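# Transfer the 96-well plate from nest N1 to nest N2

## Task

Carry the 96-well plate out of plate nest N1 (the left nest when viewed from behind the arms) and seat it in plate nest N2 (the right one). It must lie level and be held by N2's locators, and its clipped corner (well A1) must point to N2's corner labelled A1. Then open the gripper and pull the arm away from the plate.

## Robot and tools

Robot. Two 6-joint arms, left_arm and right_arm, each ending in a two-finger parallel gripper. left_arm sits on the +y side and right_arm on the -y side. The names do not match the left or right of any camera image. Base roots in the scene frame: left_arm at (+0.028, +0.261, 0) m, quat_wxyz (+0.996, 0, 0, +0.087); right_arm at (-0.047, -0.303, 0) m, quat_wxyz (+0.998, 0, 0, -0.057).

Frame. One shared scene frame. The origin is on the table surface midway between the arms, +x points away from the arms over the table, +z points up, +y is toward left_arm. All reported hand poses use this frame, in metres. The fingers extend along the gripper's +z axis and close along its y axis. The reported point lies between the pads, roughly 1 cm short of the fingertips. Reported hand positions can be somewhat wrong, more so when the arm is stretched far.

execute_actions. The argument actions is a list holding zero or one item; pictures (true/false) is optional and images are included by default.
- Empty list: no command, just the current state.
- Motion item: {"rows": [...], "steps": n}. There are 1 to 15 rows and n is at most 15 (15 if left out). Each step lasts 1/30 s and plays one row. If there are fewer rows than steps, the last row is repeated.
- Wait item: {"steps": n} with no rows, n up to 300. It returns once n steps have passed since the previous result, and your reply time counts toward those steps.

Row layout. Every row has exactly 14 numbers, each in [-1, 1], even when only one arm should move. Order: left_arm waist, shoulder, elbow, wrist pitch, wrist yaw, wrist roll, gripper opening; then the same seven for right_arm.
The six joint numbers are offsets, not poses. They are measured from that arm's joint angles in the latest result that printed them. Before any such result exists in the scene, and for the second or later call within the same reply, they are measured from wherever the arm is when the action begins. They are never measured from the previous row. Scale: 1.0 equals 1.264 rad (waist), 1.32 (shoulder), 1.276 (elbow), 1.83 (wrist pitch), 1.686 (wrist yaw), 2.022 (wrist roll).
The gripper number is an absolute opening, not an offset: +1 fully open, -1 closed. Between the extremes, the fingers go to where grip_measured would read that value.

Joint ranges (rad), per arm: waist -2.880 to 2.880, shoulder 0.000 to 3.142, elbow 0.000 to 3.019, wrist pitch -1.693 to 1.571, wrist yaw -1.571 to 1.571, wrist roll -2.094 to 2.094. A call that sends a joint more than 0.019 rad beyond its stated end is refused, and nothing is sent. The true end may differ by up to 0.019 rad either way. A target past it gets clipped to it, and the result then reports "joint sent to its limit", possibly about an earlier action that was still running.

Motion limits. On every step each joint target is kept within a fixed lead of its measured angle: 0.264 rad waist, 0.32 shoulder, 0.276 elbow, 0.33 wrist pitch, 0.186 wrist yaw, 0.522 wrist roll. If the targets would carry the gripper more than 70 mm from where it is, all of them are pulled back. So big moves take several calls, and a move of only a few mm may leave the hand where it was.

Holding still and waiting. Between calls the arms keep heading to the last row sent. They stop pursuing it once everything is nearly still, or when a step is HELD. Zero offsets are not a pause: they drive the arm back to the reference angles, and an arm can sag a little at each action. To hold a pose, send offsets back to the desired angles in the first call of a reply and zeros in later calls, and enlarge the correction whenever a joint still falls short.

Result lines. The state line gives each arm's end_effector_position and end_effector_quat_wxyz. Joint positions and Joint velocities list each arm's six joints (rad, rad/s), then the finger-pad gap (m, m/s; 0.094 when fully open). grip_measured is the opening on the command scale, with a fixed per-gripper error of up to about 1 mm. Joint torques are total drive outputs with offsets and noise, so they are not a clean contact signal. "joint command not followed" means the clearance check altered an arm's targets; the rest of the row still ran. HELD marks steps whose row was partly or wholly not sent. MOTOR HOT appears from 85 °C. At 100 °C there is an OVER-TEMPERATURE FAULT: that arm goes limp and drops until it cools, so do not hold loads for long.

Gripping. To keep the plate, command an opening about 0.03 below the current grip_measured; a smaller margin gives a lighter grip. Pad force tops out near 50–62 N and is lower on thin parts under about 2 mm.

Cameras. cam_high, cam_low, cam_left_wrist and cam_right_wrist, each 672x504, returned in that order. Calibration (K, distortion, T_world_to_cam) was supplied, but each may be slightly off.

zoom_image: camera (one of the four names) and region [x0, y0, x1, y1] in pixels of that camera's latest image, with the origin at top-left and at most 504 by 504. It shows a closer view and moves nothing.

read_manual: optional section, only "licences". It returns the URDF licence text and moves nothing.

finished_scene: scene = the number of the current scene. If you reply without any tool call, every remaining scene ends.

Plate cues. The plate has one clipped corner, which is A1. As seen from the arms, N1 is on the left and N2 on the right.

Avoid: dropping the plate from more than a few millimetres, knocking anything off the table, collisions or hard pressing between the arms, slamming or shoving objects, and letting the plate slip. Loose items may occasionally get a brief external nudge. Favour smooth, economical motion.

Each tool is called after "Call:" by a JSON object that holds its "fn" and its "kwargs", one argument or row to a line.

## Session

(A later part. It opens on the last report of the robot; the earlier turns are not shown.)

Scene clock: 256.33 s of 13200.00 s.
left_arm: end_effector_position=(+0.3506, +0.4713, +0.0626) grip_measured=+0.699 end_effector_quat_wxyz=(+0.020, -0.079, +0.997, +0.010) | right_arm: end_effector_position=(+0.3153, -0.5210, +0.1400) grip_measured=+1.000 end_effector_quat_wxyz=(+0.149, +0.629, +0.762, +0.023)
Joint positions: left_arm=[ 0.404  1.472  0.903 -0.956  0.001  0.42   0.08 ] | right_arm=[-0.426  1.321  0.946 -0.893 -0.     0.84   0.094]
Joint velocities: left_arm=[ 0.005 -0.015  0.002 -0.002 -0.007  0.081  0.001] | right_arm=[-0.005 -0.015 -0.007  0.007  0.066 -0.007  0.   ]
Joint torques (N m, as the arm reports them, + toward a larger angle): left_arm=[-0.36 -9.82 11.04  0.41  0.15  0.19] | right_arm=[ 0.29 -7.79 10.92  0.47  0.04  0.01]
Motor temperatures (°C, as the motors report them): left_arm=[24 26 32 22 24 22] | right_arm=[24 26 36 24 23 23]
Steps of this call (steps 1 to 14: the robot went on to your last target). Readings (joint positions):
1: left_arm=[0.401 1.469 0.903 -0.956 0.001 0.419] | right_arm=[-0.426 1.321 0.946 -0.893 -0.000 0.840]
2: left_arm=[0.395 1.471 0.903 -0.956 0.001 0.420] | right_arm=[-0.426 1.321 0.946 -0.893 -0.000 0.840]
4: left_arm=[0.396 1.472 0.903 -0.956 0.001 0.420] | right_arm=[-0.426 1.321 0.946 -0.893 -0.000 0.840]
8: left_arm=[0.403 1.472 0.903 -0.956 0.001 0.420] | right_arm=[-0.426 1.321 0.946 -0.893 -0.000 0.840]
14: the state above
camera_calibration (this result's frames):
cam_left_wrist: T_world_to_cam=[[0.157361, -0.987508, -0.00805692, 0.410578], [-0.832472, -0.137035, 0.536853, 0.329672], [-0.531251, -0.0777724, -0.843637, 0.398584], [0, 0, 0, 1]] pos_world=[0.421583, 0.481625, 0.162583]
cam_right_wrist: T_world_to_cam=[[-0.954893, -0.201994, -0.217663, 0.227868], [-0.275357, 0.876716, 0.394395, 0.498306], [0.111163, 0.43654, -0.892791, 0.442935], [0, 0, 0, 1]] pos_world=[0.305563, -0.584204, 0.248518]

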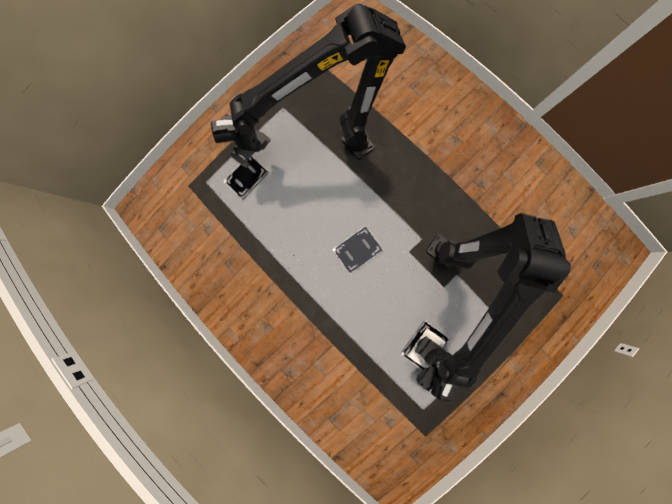

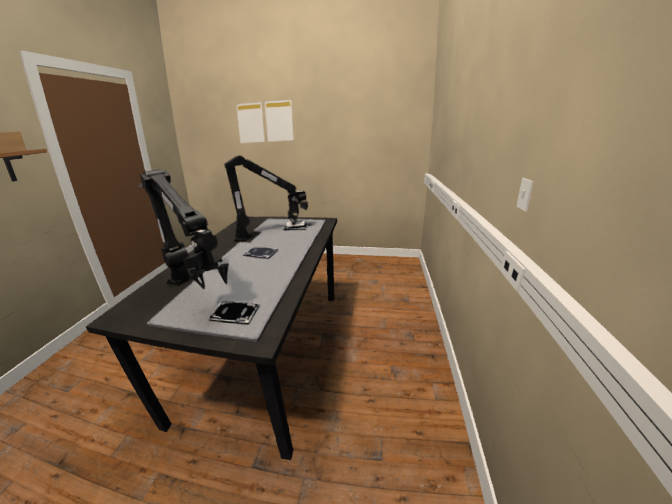

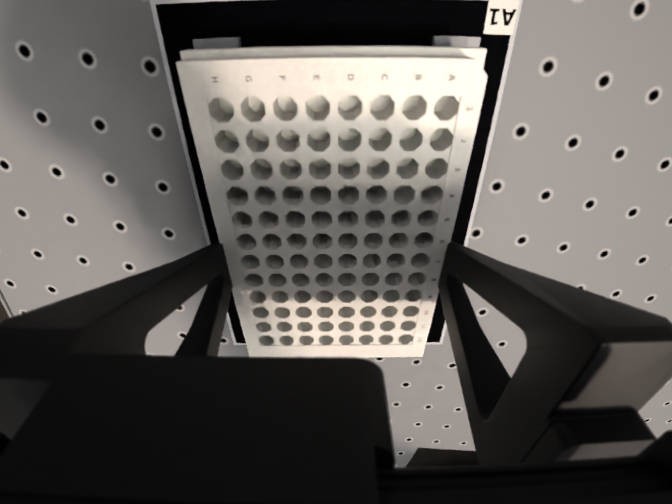

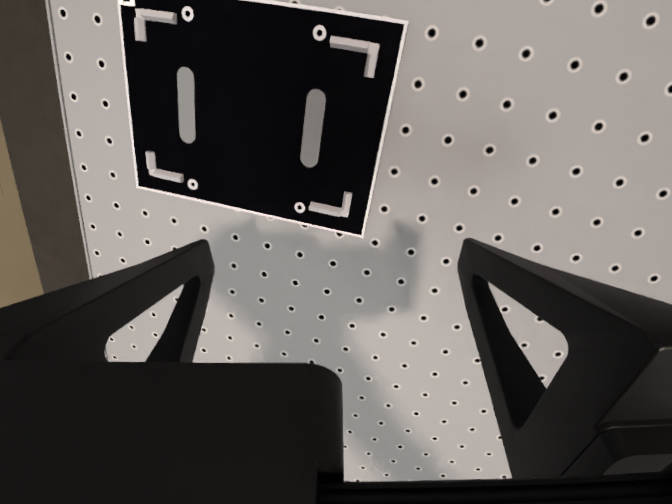

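Call:
{"fn": "zoom_image", "kwargs": {
  "camera": "cam_left_wrist",
  "region": [140, 0, 340, 100]
}}

Call:
{"fn": "zoom_image", "kwargs": {
  "camera": "cam_left_wrist",
  "region": [340, 0, 540, 100]
}}

Call:
{"fn": "zoom_image", "kwargs": {
  "camera": "cam_left_wrist",
  "region": [210, 270, 470, 370]
}}

Call:
{"fn": "zoom_image", "kwargs": {
  "camera": "cam_left_wrist",
  "region": [150, 90, 520, 260]
}}

Region (140, 0, 340, 100) of cam_left_wrist's 672x504 image, scaled by 2.520, with more detail than that image has.

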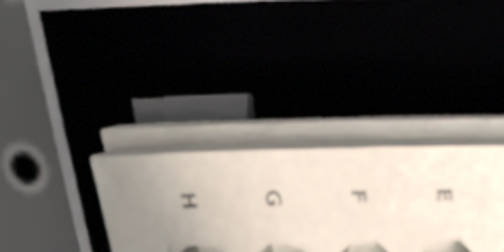

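Region (340, 0, 540, 100) of cam_left_wrist's 672x504 image, scaled by 2.520, with more detail than that image has.

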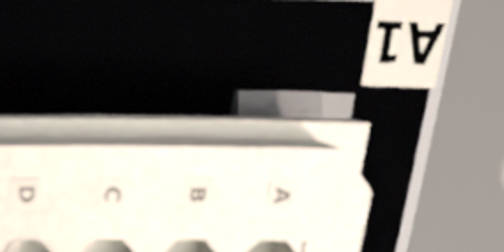

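Region (210, 270, 470, 370) of cam_left_wrist's 672x504 image, scaled by 1.938, with more detail than that image has; it fills the top 194 rows of this view, and the rest is white.

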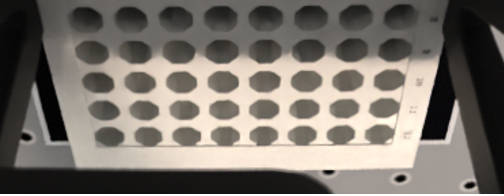

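Region (150, 90, 520, 260) of cam_left_wrist's 672x504 image, scaled by 1.362, with more detail than that image has; it fills the top 232 rows of this view, and the rest is white.

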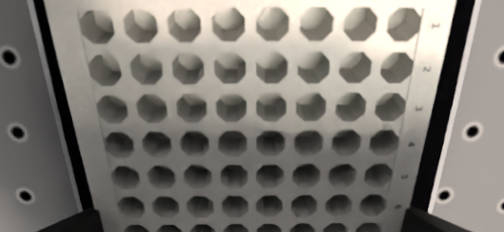

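Call:
{"fn": "execute_actions", "kwargs": {
  "actions": [
    {"rows": [[0.003,0.004,0.022,0.004,0,0.004,0.68,0,0,0.027,0,0,0,1],[0.0045,0.008,0.022,0.007,0,0.004,0.68,0,0,0.027,0,0,0,1],[0.0055,0.012,0.022,0.009,0,0.004,0.68,0,0,0.027,0,0,0,1],[0.0055,0.016,0.022,0.0093,0,0.004,0.68,0,0,0.027,0,0,0,1],[0.0055,0.0195,0.022,0.0093,0,0.004,0.68,0,0,0.027,0,0,0,1],[0.0055,0.0225,0.022,0.0093,0,0.004,0.68,0,0,0.027,0,0,0,1],[0.0055,0.025,0.022,0.0093,0,0.004,0.68,0,0,0.027,0,0,0,1],[0.0055,0.0273,0.022,0.0093,0,0.004,0.68,0,0,0.027,0,0,0,1],[0.0055,0.0293,0.022,0.0093,0,0.004,0.68,0,0,0.027,0,0,0,1],[0.0055,0.031,0.022,0.0093,0,0.004,0.68,0,0,0.027,0,0,0,1],[0.0055,0.0325,0.022,0.0093,0,0.004,0.68,0,0,0.027,0,0,0,1],[0.0055,0.0337,0.022,0.0093,0,0.004,0.68,0,0,0.027,0,0,0,1],[0.0055,0.0347,0.022,0.0093,0,0.004,0.68,0,0,0.027,0,0,0,1],[0.0055,0.0353,0.022,0.0093,0,0.004,0.68,0,0,0.027,0,0,0,1],[0.0055,0.0356,0.022,0.0093,0,0.004,0.68,0,0,0.027,0,0,0,1]], "steps": 15}
  ],
  "pictures": false
}}

Call:
{"fn": "execute_actions", "kwargs": {
  "actions": [
    {"steps": 6}
  ]
}}

Scene clock: 290.43 s of 13200.00 s.
left_arm: end_effector_position=(+0.3485, +0.4699, +0.0501) grip_measured=+0.699 end_effector_quat_wxyz=(+0.005, -0.079, +0.997, +0.002) | right_arm: end_effector_position=(+0.3153, -0.5210, +0.1400) grip_measured=+1.000 end_effector_quat_wxyz=(+0.149, +0.629, +0.762, +0.023)
Joint positions: left_arm=[ 0.404  1.507  0.903 -0.956  0.001  0.42   0.08 ] | right_arm=[-0.426  1.321  0.946 -0.893 -0.     0.84   0.094]
Joint velocities: left_arm=[-0.015  0.024 -0.007 -0.002 -0.007  0.007 -0.   ] | right_arm=[-0.015 -0.015 -0.002 -0.007 -0.11   0.022  0.   ]
Joint torques (N m, as the arm reports them, + toward a larger angle): left_arm=[-0.3  -9.89 10.81  0.98  0.17  0.13] | right_arm=[ 0.3  -7.77 10.91  0.52  0.03  0.01]
Motor temperatures (°C, as the motors report them): left_arm=[24 25 33 22 24 22] | right_arm=[24 26 36 24 23 23]
Steps of this call (steps 1 to 15: the robot went on to your last target; steps 16 to 90: nothing new was sent; then 30.60 s passed at rest; steps 91 to 105: all 15 steps of this action). Readings (joint positions):
91: left_arm=[0.404 1.472 0.903 -0.956 0.001 0.420] | right_arm=[-0.426 1.321 0.946 -0.893 -0.000 0.840]
92: left_arm=[0.404 1.472 0.903 -0.956 0.001 0.420] | right_arm=[-0.426 1.321 0.946 -0.893 -0.000 0.840]
94: left_arm=[0.404 1.473 0.903 -0.956 0.001 0.420] | right_arm=[-0.426 1.321 0.946 -0.893 -0.000 0.840]
98: left_arm=[0.404 1.483 0.903 -0.956 0.001 0.420] | right_arm=[-0.426 1.321 0.946 -0.893 -0.000 0.840]
105: the state above

Scene clock: 290.63 s of 13200.00 s.
left_arm: end_effector_position=(+0.3484, +0.4699, +0.0499) grip_measured=+0.699 end_effector_quat_wxyz=(+0.005, -0.079, +0.997, +0.002) | right_arm: end_effector_position=(+0.3153, -0.5210, +0.1400) grip_measured=+1.000 end_effector_quat_wxyz=(+0.149, +0.629, +0.762, +0.023)
Joint positions: left_arm=[ 0.404  1.507  0.903 -0.956  0.001  0.42   0.08 ] | right_arm=[-0.426  1.321  0.946 -0.893 -0.     0.84   0.094]
Joint velocities: left_arm=[-0.015 -0.015 -0.017 -0.002 -0.066 -0.007  0.   ] | right_arm=[ 0.015  0.015 -0.017 -0.022  0.081 -0.051  0.   ]
Joint torques (N m, as the arm reports them, + toward a larger angle): left_arm=[-0.36 -9.68 10.78  0.97  0.17  0.13] | right_arm=[ 0.28 -7.82 10.9   0.51  0.04  0.01]
Motor temperatures (°C, as the motors report them): left_arm=[24 25 33 22 24 22] | right_arm=[24 26 36 24 23 23]
Steps of this call (steps 1 to 6: the robot went on to your last target). Readings (joint positions):
1: left_arm=[0.404 1.507 0.903 -0.956 0.001 0.420] | right_arm=[-0.426 1.321 0.946 -0.893 -0.000 0.840]
2: left_arm=[0.404 1.507 0.903 -0.956 0.001 0.420] | right_arm=[-0.426 1.321 0.946 -0.893 -0.000 0.840]
4: left_arm=[0.404 1.507 0.903 -0.956 0.001 0.420] | right_arm=[-0.426 1.321 0.946 -0.893 -0.000 0.840]
6: the state above
camera_calibration (this result's frames):
cam_left_wrist: T_world_to_cam=[[0.157334, -0.987526, 0.00625103, 0.408716], [-0.816295, -0.126486, 0.563616, 0.32255], [-0.555795, -0.0937787, -0.826013, 0.401788], [0, 0, 0, 1]] pos_world=[0.422303, 0.482094, 0.147532]
cam_right_wrist: T_world_to_cam=[[-0.954893, -0.201994, -0.217663, 0.227868], [-0.275357, 0.876716, 0.394395, 0.498306], [0.111163, 0.43654, -0.892791, 0.442935], [0, 0, 0, 1]] pos_world=[0.305563, -0.584204, 0.248518]

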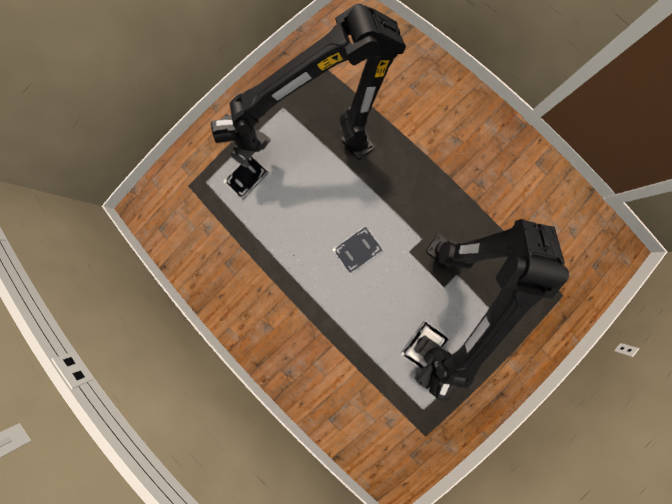

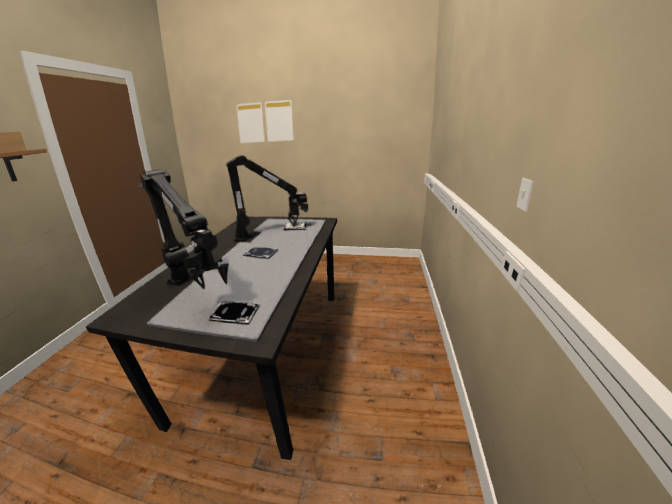

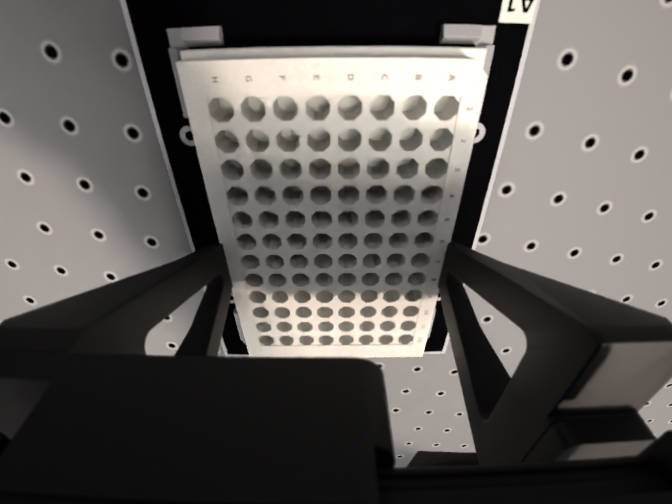

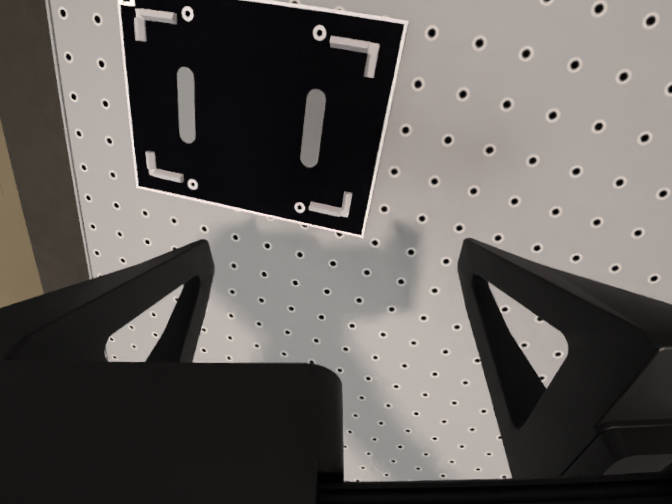

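Call:
{"fn": "zoom_image", "kwargs": {
  "camera": "cam_left_wrist",
  "region": [140, 10, 280, 150]
}}

Call:
{"fn": "zoom_image", "kwargs": {
  "camera": "cam_left_wrist",
  "region": [390, 10, 530, 150]
}}

Call:
{"fn": "zoom_image", "kwargs": {
  "camera": "cam_left_wrist",
  "region": [210, 270, 470, 370]
}}

Region (140, 10, 280, 150) of cam_left_wrist's 672x504 image, scaled by 3.600, with more detail than that image has.

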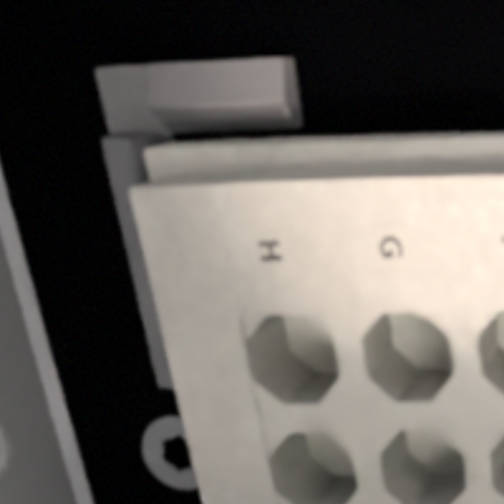

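Region (390, 10, 530, 150) of cam_left_wrist's 672x504 image, scaled by 3.600, with more detail than that image has.

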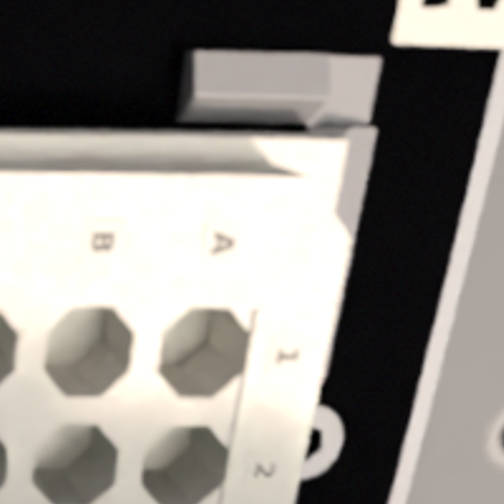

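Region (210, 270, 470, 370) of cam_left_wrist's 672x504 image, scaled by 1.938, with more detail than that image has; it fills the top 194 rows of this view, and the rest is white.

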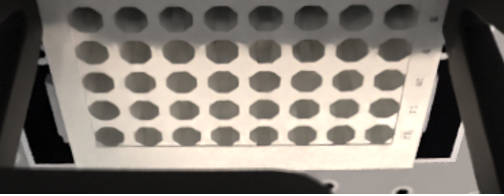

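Call:
{"fn": "execute_actions", "kwargs": {
  "actions": [
    {"rows": [[0.006,0.008,0.022,0.0093,0,0.004,0.68,0,0,0.027,0,0,0,1],[0.007,0.0105,0.022,0.0093,0,0.004,0.68,0,0,0.027,0,0,0,1],[0.007,0.0125,0.022,0.0093,0,0.004,0.68,0,0,0.027,0,0,0,1],[0.007,0.014,0.022,0.0093,0,0.004,0.68,0,0,0.027,0,0,0,1],[0.007,0.0152,0.022,0.0093,0,0.004,0.68,0,0,0.027,0,0,0,1],[0.007,0.0161,0.022,0.0093,0,0.004,0.68,0,0,0.027,0,0,0,1],[0.007,0.0167,0.022,0.0093,0,0.004,0.68,0,0,0.027,0,0,0,1]], "steps": 13}
  ],
  "pictures": false
}}

Call:
{"fn": "execute_actions", "kwargs": {
  "actions": [
    {"rows": [[0,0,0.022,0,0,0,0.70,0,0,0.027,0,0,0,1],[0,0,0.022,0,0,0,0.72,0,0,0.027,0,0,0,1],[0,0,0.022,0,0,0,0.75,0,0,0.027,0,0,0,1],[0,0,0.022,0,0,0,0.79,0,0,0.027,0,0,0,1],[0,0,0.022,0,0,0,0.84,0,0,0.027,0,0,0,1],[0,0,0.022,0,0,0,0.90,0,0,0.027,0,0,0,1],[0,0,0.022,0,0,0,0.95,0,0,0.027,0,0,0,1],[0,-0.008,0.022,0,0,0,1,0,0,0.027,0,0,0,1],[0,-0.02,0.022,0,0,0,1,0,0,0.027,0,0,0,1],[0,-0.036,0.022,0,0,0,1,0,0,0.027,0,0,0,1],[0,-0.056,0.022,0,0,0,1,0,0,0.027,0,0,0,1],[0,-0.08,0.022,0,0,0,1,0,0,0.027,0,0,0,1],[0,-0.105,0.022,0,0,0,1,0,0,0.027,0,0,0,1],[0,-0.13,0.022,0,0,0,1,0,0,0.027,0,0,0,1],[0,-0.155,0.022,0,0,0,1,0,0,0.027,0,0,0,1]], "steps": 15}
  ]
}}

Call:
{"fn": "execute_actions", "kwargs": {
  "actions": [
    {"rows": [[-0.004,-0.09,0.022,0,0,0,1,0,0,0.027,0,0,0,1],[-0.012,-0.11,0.022,0,0,0,1,0,0,0.027,0,0,0,1],[-0.025,-0.13,0.022,0,0,0,1,0,0,0.027,0,0,0,1],[-0.042,-0.148,0.022,0,0,0,1,0,0,0.027,0,0,0,1],[-0.062,-0.164,0.022,0,0,0,1,0,0,0.027,0,0,0,1],[-0.084,-0.178,0.022,0,0,0,1,0,0,0.027,0,0,0,1],[-0.107,-0.19,0.022,0,0,0,1,0,0,0.027,0,0,0,1],[-0.129,-0.20,0.022,0,0,0,1,0,0,0.027,0,0,0,1],[-0.149,-0.208,0.022,0,0,0,1,0,0,0.027,0,0,0,1],[-0.166,-0.214,0.022,0,0,0,1,0,0,0.027,0,0,0,1],[-0.18,-0.218,0.022,0,0,0,1,0,0,0.027,0,0,0,1],[-0.19,-0.22,0.022,0,0,0,1,0,0,0.027,0,0,0,1],[-0.197,-0.22,0.022,0,0,0,1,0,0,0.027,0,0,0,1],[-0.2,-0.22,0.022,0,0,0,1,0,0,0.027,0,0,0,1],[-0.2,-0.22,0.022,0,0,0,1,0,0,0.027,0,0,0,1]], "steps": 15}
  ],
  "pictures": false
}}

Call:
{"fn": "execute_actions", "kwargs": {
  "actions": [
    {"steps": 6}
  ]
}}

Scene clock: 305.60 s of 13200.00 s.
left_arm: end_effector_position=(+0.3482, +0.4701, +0.0478) grip_measured=+0.699 end_effector_quat_wxyz=(+0.003, -0.079, +0.997, +0.001) | right_arm: end_effector_position=(+0.3153, -0.5210, +0.1400) grip_measured=+1.000 end_effector_quat_wxyz=(+0.149, +0.629, +0.762, +0.023)
Joint positions: left_arm=[ 0.405  1.513  0.903 -0.954  0.001  0.42   0.08 ] | right_arm=[-0.426  1.321  0.946 -0.893 -0.     0.84   0.094]
Joint velocities: left_arm=[-0.015  0.005 -0.012 -0.012 -0.022 -0.037  0.   ] | right_arm=[-0.024 -0.015  0.002 -0.012 -0.022  0.022  0.   ]
Joint torques (N m, as the arm reports them, + toward a larger angle): left_arm=[-0.29 -9.34 10.8   0.9   0.17  0.13] | right_arm=[ 0.32 -7.78 10.91  0.5   0.03  0.01]
Motor temperatures (°C, as the motors report them): left_arm=[24 25 33 22 24 22] | right_arm=[24 26 36 24 23 23]
Steps of this call (steps 1 to 15: the robot went on to your last target; steps 16 to 90: nothing new was sent; then 11.53 s passed at rest; steps 91 to 103: all 13 steps of this action). Readings (joint positions):
91: left_arm=[0.404 1.507 0.903 -0.956 0.001 0.420] | right_arm=[-0.426 1.321 0.946 -0.893 -0.000 0.840]
92: left_arm=[0.404 1.507 0.903 -0.956 0.001 0.420] | right_arm=[-0.426 1.321 0.946 -0.893 -0.000 0.840]
94: left_arm=[0.404 1.508 0.903 -0.956 0.001 0.420] | right_arm=[-0.426 1.321 0.946 -0.893 -0.000 0.840]
98: left_arm=[0.405 1.512 0.903 -0.954 0.001 0.420] | right_arm=[-0.426 1.321 0.946 -0.893 -0.000 0.840]
103: the state above

Scene clock: 306.10 s of 13200.00 s.
left_arm: end_effector_position=(+0.3541, +0.4739, +0.0888) grip_measured=+1.000 end_effector_quat_wxyz=(+0.053, -0.079, +0.995, +0.028) | right_arm: end_effector_position=(+0.3153, -0.5210, +0.1400) grip_measured=+1.000 end_effector_quat_wxyz=(+0.149, +0.629, +0.762, +0.023)
Joint positions: left_arm=[ 0.405  1.401  0.903 -0.954  0.001  0.42   0.094] | right_arm=[-0.426  1.321  0.946 -0.893 -0.     0.84   0.094]
Joint velocities: left_arm=[-0.005 -1.04   0.002 -0.012  0.037 -0.051  0.   ] | right_arm=[-0.005  0.005  0.002  0.012 -0.022 -0.022  0.   ]
Joint torques (N m, as the arm reports them, + toward a larger angle): left_arm=[ -0.87 -12.68  11.55   0.54   0.17   0.04] | right_arm=[ 0.22 -7.78 10.9   0.52  0.03  0.01]
Motor temperatures (°C, as the motors report them): left_arm=[24 25 33 22 24 22] | right_arm=[24 26 36 24 23 23]
Steps of this call (steps 1 to 15: all 15 steps of this action). Readings (joint positions):
1: left_arm=[0.405 1.513 0.903 -0.954 0.001 0.420] | right_arm=[-0.426 1.321 0.946 -0.893 -0.000 0.840]
2: left_arm=[0.405 1.513 0.903 -0.954 0.001 0.420] | right_arm=[-0.426 1.321 0.946 -0.893 -0.000 0.840]
4: left_arm=[0.405 1.513 0.903 -0.954 0.001 0.420] | right_arm=[-0.426 1.321 0.946 -0.893 -0.000 0.840]
8: left_arm=[0.405 1.513 0.903 -0.954 0.001 0.420] | right_arm=[-0.426 1.321 0.946 -0.893 -0.000 0.840]
15: the state above
camera_calibration (this result's frames):
cam_left_wrist: T_world_to_cam=[[0.159535, -0.98646, -0.0380193, 0.414251], [-0.863677, -0.158123, 0.478601, 0.345093], [-0.478132, -0.043517, -0.877209, 0.390754], [0, 0, 0, 1]] pos_world=[0.418794, 0.480213, 0.193361]
cam_right_wrist: T_world_to_cam=[[-0.954893, -0.201994, -0.217663, 0.227868], [-0.275357, 0.876716, 0.394395, 0.498306], [0.111163, 0.43654, -0.892791, 0.442935], [0, 0, 0, 1]] pos_world=[0.305563, -0.584204, 0.248518]

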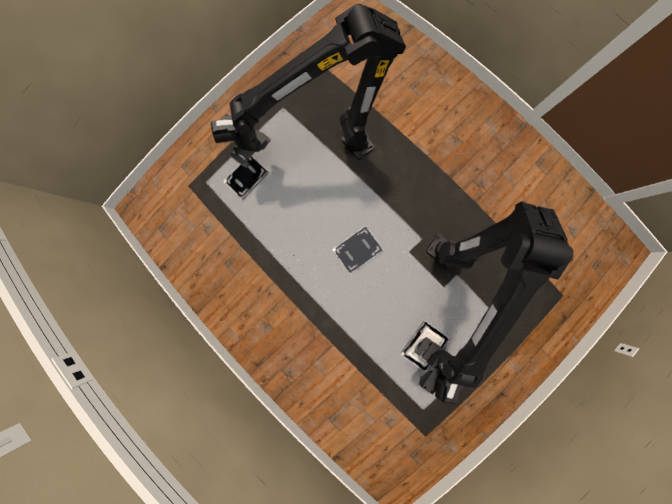

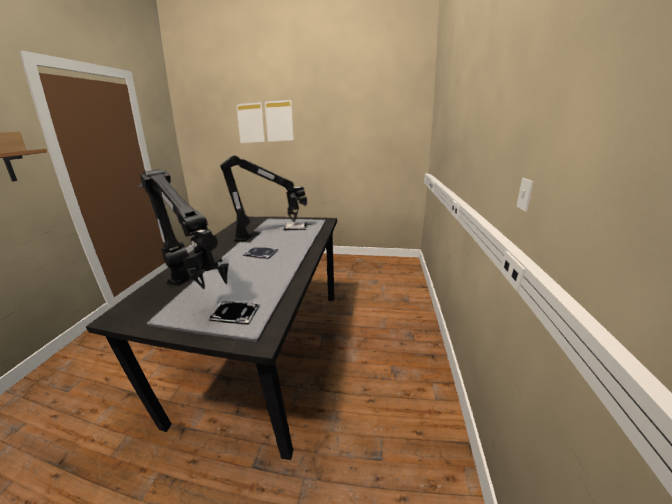

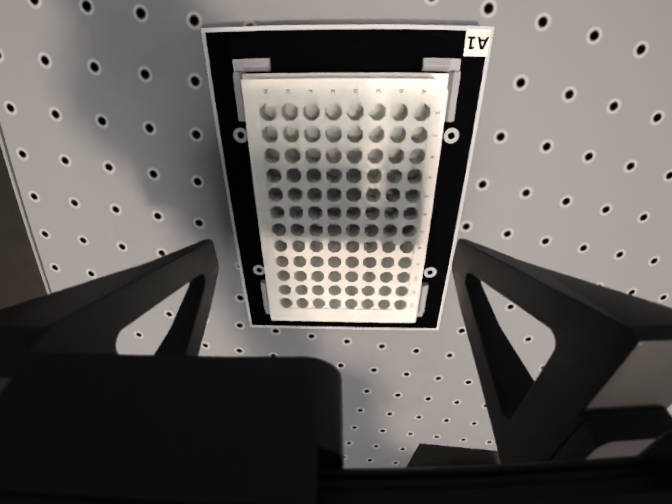

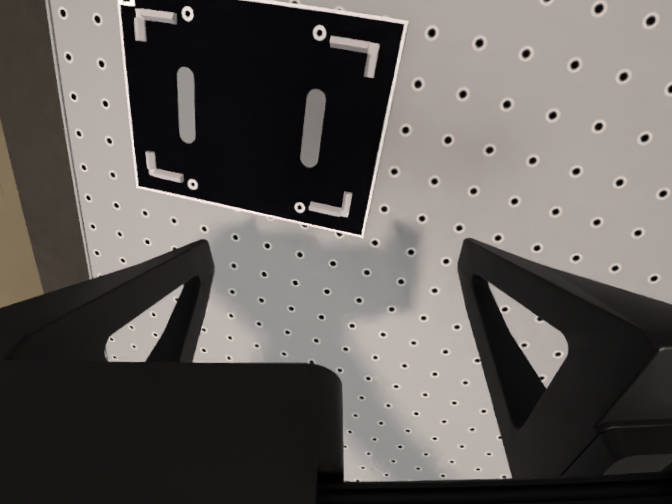

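Scene clock: 306.60 s of 13200.00 s.
left_arm: end_effector_position=(+0.3937, +0.3823, +0.1990) grip_measured=+1.000 end_effector_quat_wxyz=(+0.194, +0.049, +0.977, +0.075) | right_arm: end_effector_position=(+0.3153, -0.5210, +0.1400) grip_measured=+1.000 end_effector_quat_wxyz=(+0.149, +0.629, +0.762, +0.023)
Joint positions: left_arm=[ 0.147  1.101  0.903 -0.954  0.001  0.42   0.094] | right_arm=[-0.426  1.321  0.946 -0.893 -0.     0.84   0.094]
Joint velocities: left_arm=[-0.161 -0.015  0.002 -0.012 -0.037  0.007  0.   ] | right_arm=[-0.005  0.015  0.027 -0.012 -0.125  0.051  0.   ]
Joint torques (N m, as the arm reports them, + toward a larger angle): left_arm=[ 0.61 -5.96 13.13  1.09  0.19  0.02] | right_arm=[ 0.26 -7.79 10.9   0.5   0.03  0.01]
Motor temperatures (°C, as the motors report them): left_arm=[24 25 33 22 24 22] | right_arm=[24 26 36 24 23 23]
Steps of this call (steps 1 to 15: all 15 steps of this action). Readings (joint positions):
1: left_arm=[0.405 1.363 0.903 -0.954 0.001 0.420] | right_arm=[-0.426 1.321 0.946 -0.893 -0.000 0.840]
2: left_arm=[0.404 1.324 0.903 -0.954 0.001 0.420] | right_arm=[-0.426 1.321 0.946 -0.893 -0.000 0.840]
4: left_arm=[0.396 1.248 0.903 -0.954 0.001 0.420] | right_arm=[-0.426 1.321 0.946 -0.893 -0.000 0.840]
8: left_arm=[0.312 1.139 0.903 -0.954 0.001 0.420] | right_arm=[-0.426 1.321 0.946 -0.893 -0.000 0.840]
15: the state above

Scene clock: 306.80 s of 13200.00 s.
left_arm: end_effector_position=(+0.3939, +0.3816, +0.1990) grip_measured=+1.000 end_effector_quat_wxyz=(+0.194, +0.050, +0.977, +0.075) | right_arm: end_effector_position=(+0.3153, -0.5210, +0.1400) grip_measured=+1.000 end_effector_quat_wxyz=(+0.149, +0.629, +0.762, +0.023)
Joint positions: left_arm=[ 0.145  1.101  0.903 -0.954  0.001  0.42   0.094] | right_arm=[-0.426  1.321  0.946 -0.893 -0.     0.84   0.094]
Joint velocities: left_arm=[-0.015 -0.005 -0.002 -0.007  0.066 -0.007  0.   ] | right_arm=[-0.005 -0.015 -0.017 -0.002  0.037  0.007  0.   ]
Joint torques (N m, as the arm reports them, + toward a larger angle): left_arm=[-0.55 -6.19 13.17  1.07  0.17  0.02] | right_arm=[ 0.28 -7.75 10.9   0.5   0.03  0.01]
Motor temperatures (°C, as the motors report them): left_arm=[24 25 33 22 24 22] | right_arm=[24 26 36 24 23 23]
Steps of this call (steps 1 to 6: the robot went on to your last target). Readings (joint positions):
1: left_arm=[0.143 1.101 0.903 -0.954 0.001 0.420] | right_arm=[-0.426 1.321 0.946 -0.893 -0.000 0.840]
2: left_arm=[0.144 1.101 0.903 -0.954 0.001 0.420] | right_arm=[-0.426 1.321 0.946 -0.893 -0.000 0.840]
4: left_arm=[0.145 1.101 0.903 -0.954 0.001 0.420] | right_arm=[-0.426 1.321 0.946 -0.893 -0.000 0.840]
6: the state above
camera_calibration (this result's frames):
cam_left_wrist: T_world_to_cam=[[-0.0717047, -0.985111, -0.156252, 0.435104], [-0.975063, 0.0362448, 0.21895, 0.333542], [-0.210027, 0.168055, -0.963144, 0.333176], [0, 0, 0, 1]] pos_world=[0.426399, 0.360544, 0.315853]
cam_right_wrist: T_world_to_cam=[[-0.954893, -0.201994, -0.217663, 0.227868], [-0.275357, 0.876716, 0.394395, 0.498306], [0.111163, 0.43654, -0.892791, 0.442935], [0, 0, 0, 1]] pos_world=[0.305563, -0.584204, 0.248518]

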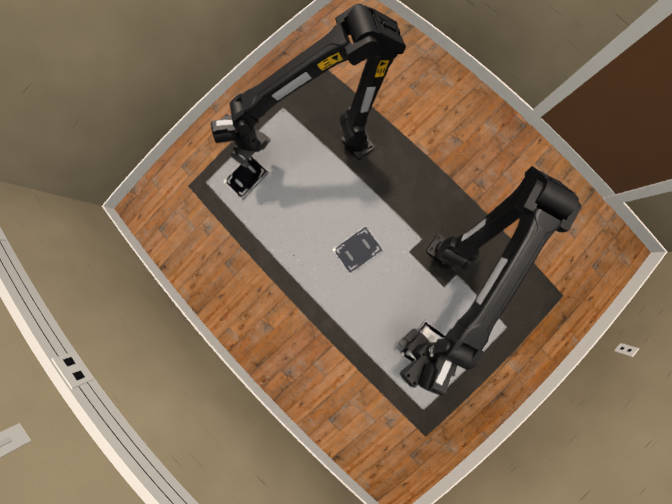

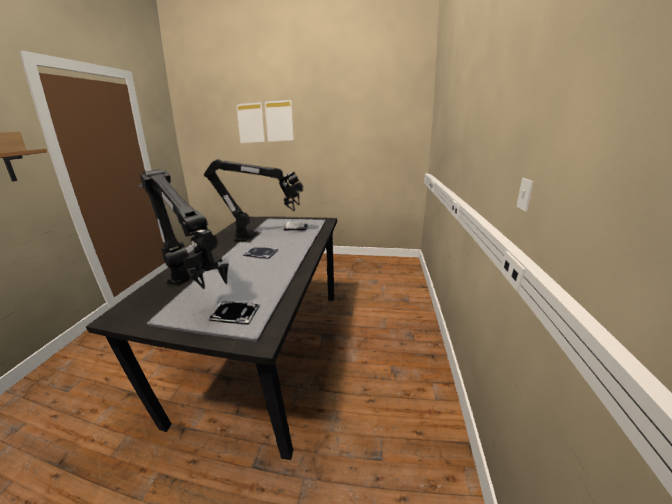

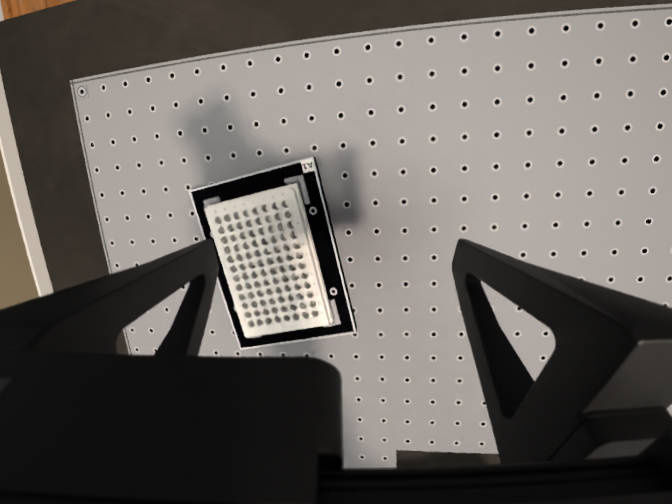

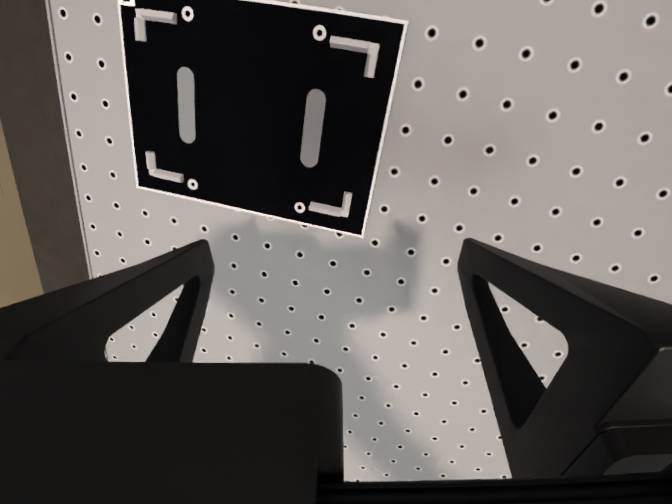

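Call:
{"fn": "zoom_image", "kwargs": {
  "camera": "cam_left_wrist",
  "region": [180, 150, 370, 355]
}}

Call:
{"fn": "zoom_image", "kwargs": {
  "camera": "cam_left_wrist",
  "region": [280, 270, 365, 350]
}}

Call:
{"fn": "zoom_image", "kwargs": {
  "camera": "cam_low",
  "region": [270, 210, 325, 240]
}}

Region (180, 150, 370, 355) of cam_left_wrist's 672x504 image, scaled by 2.459, with more detail than that image has; it fills the left 467 columns of this view, and the rest is white.

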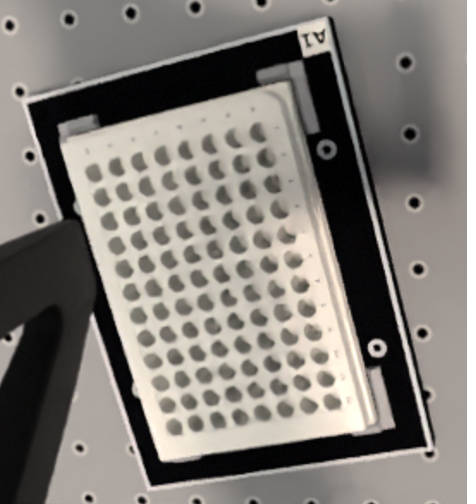

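Region (280, 270, 365, 350) of cam_left_wrist's 672x504 image, scaled by 5.929, with more detail than that image has; it fills the top 474 rows of this view, and the rest is white.

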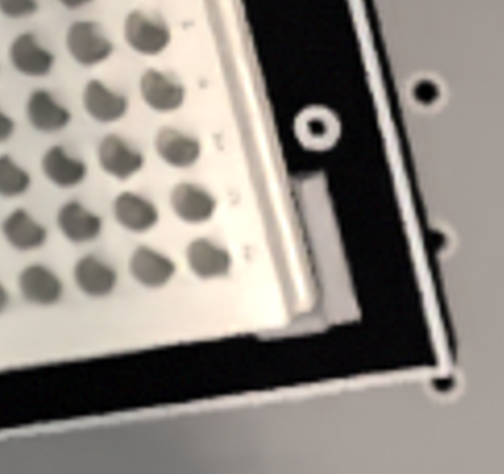

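Region (270, 210, 325, 240) of cam_low's 672x504 image, scaled by 9.164, with more detail than that image has; it fills the top 275 rows of this view, and the rest is white.

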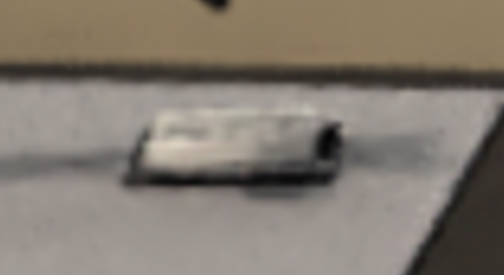

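Call:
{"fn": "finished_scene", "kwargs": {
  "scene": 2
}}

The scene is finished: the task was done.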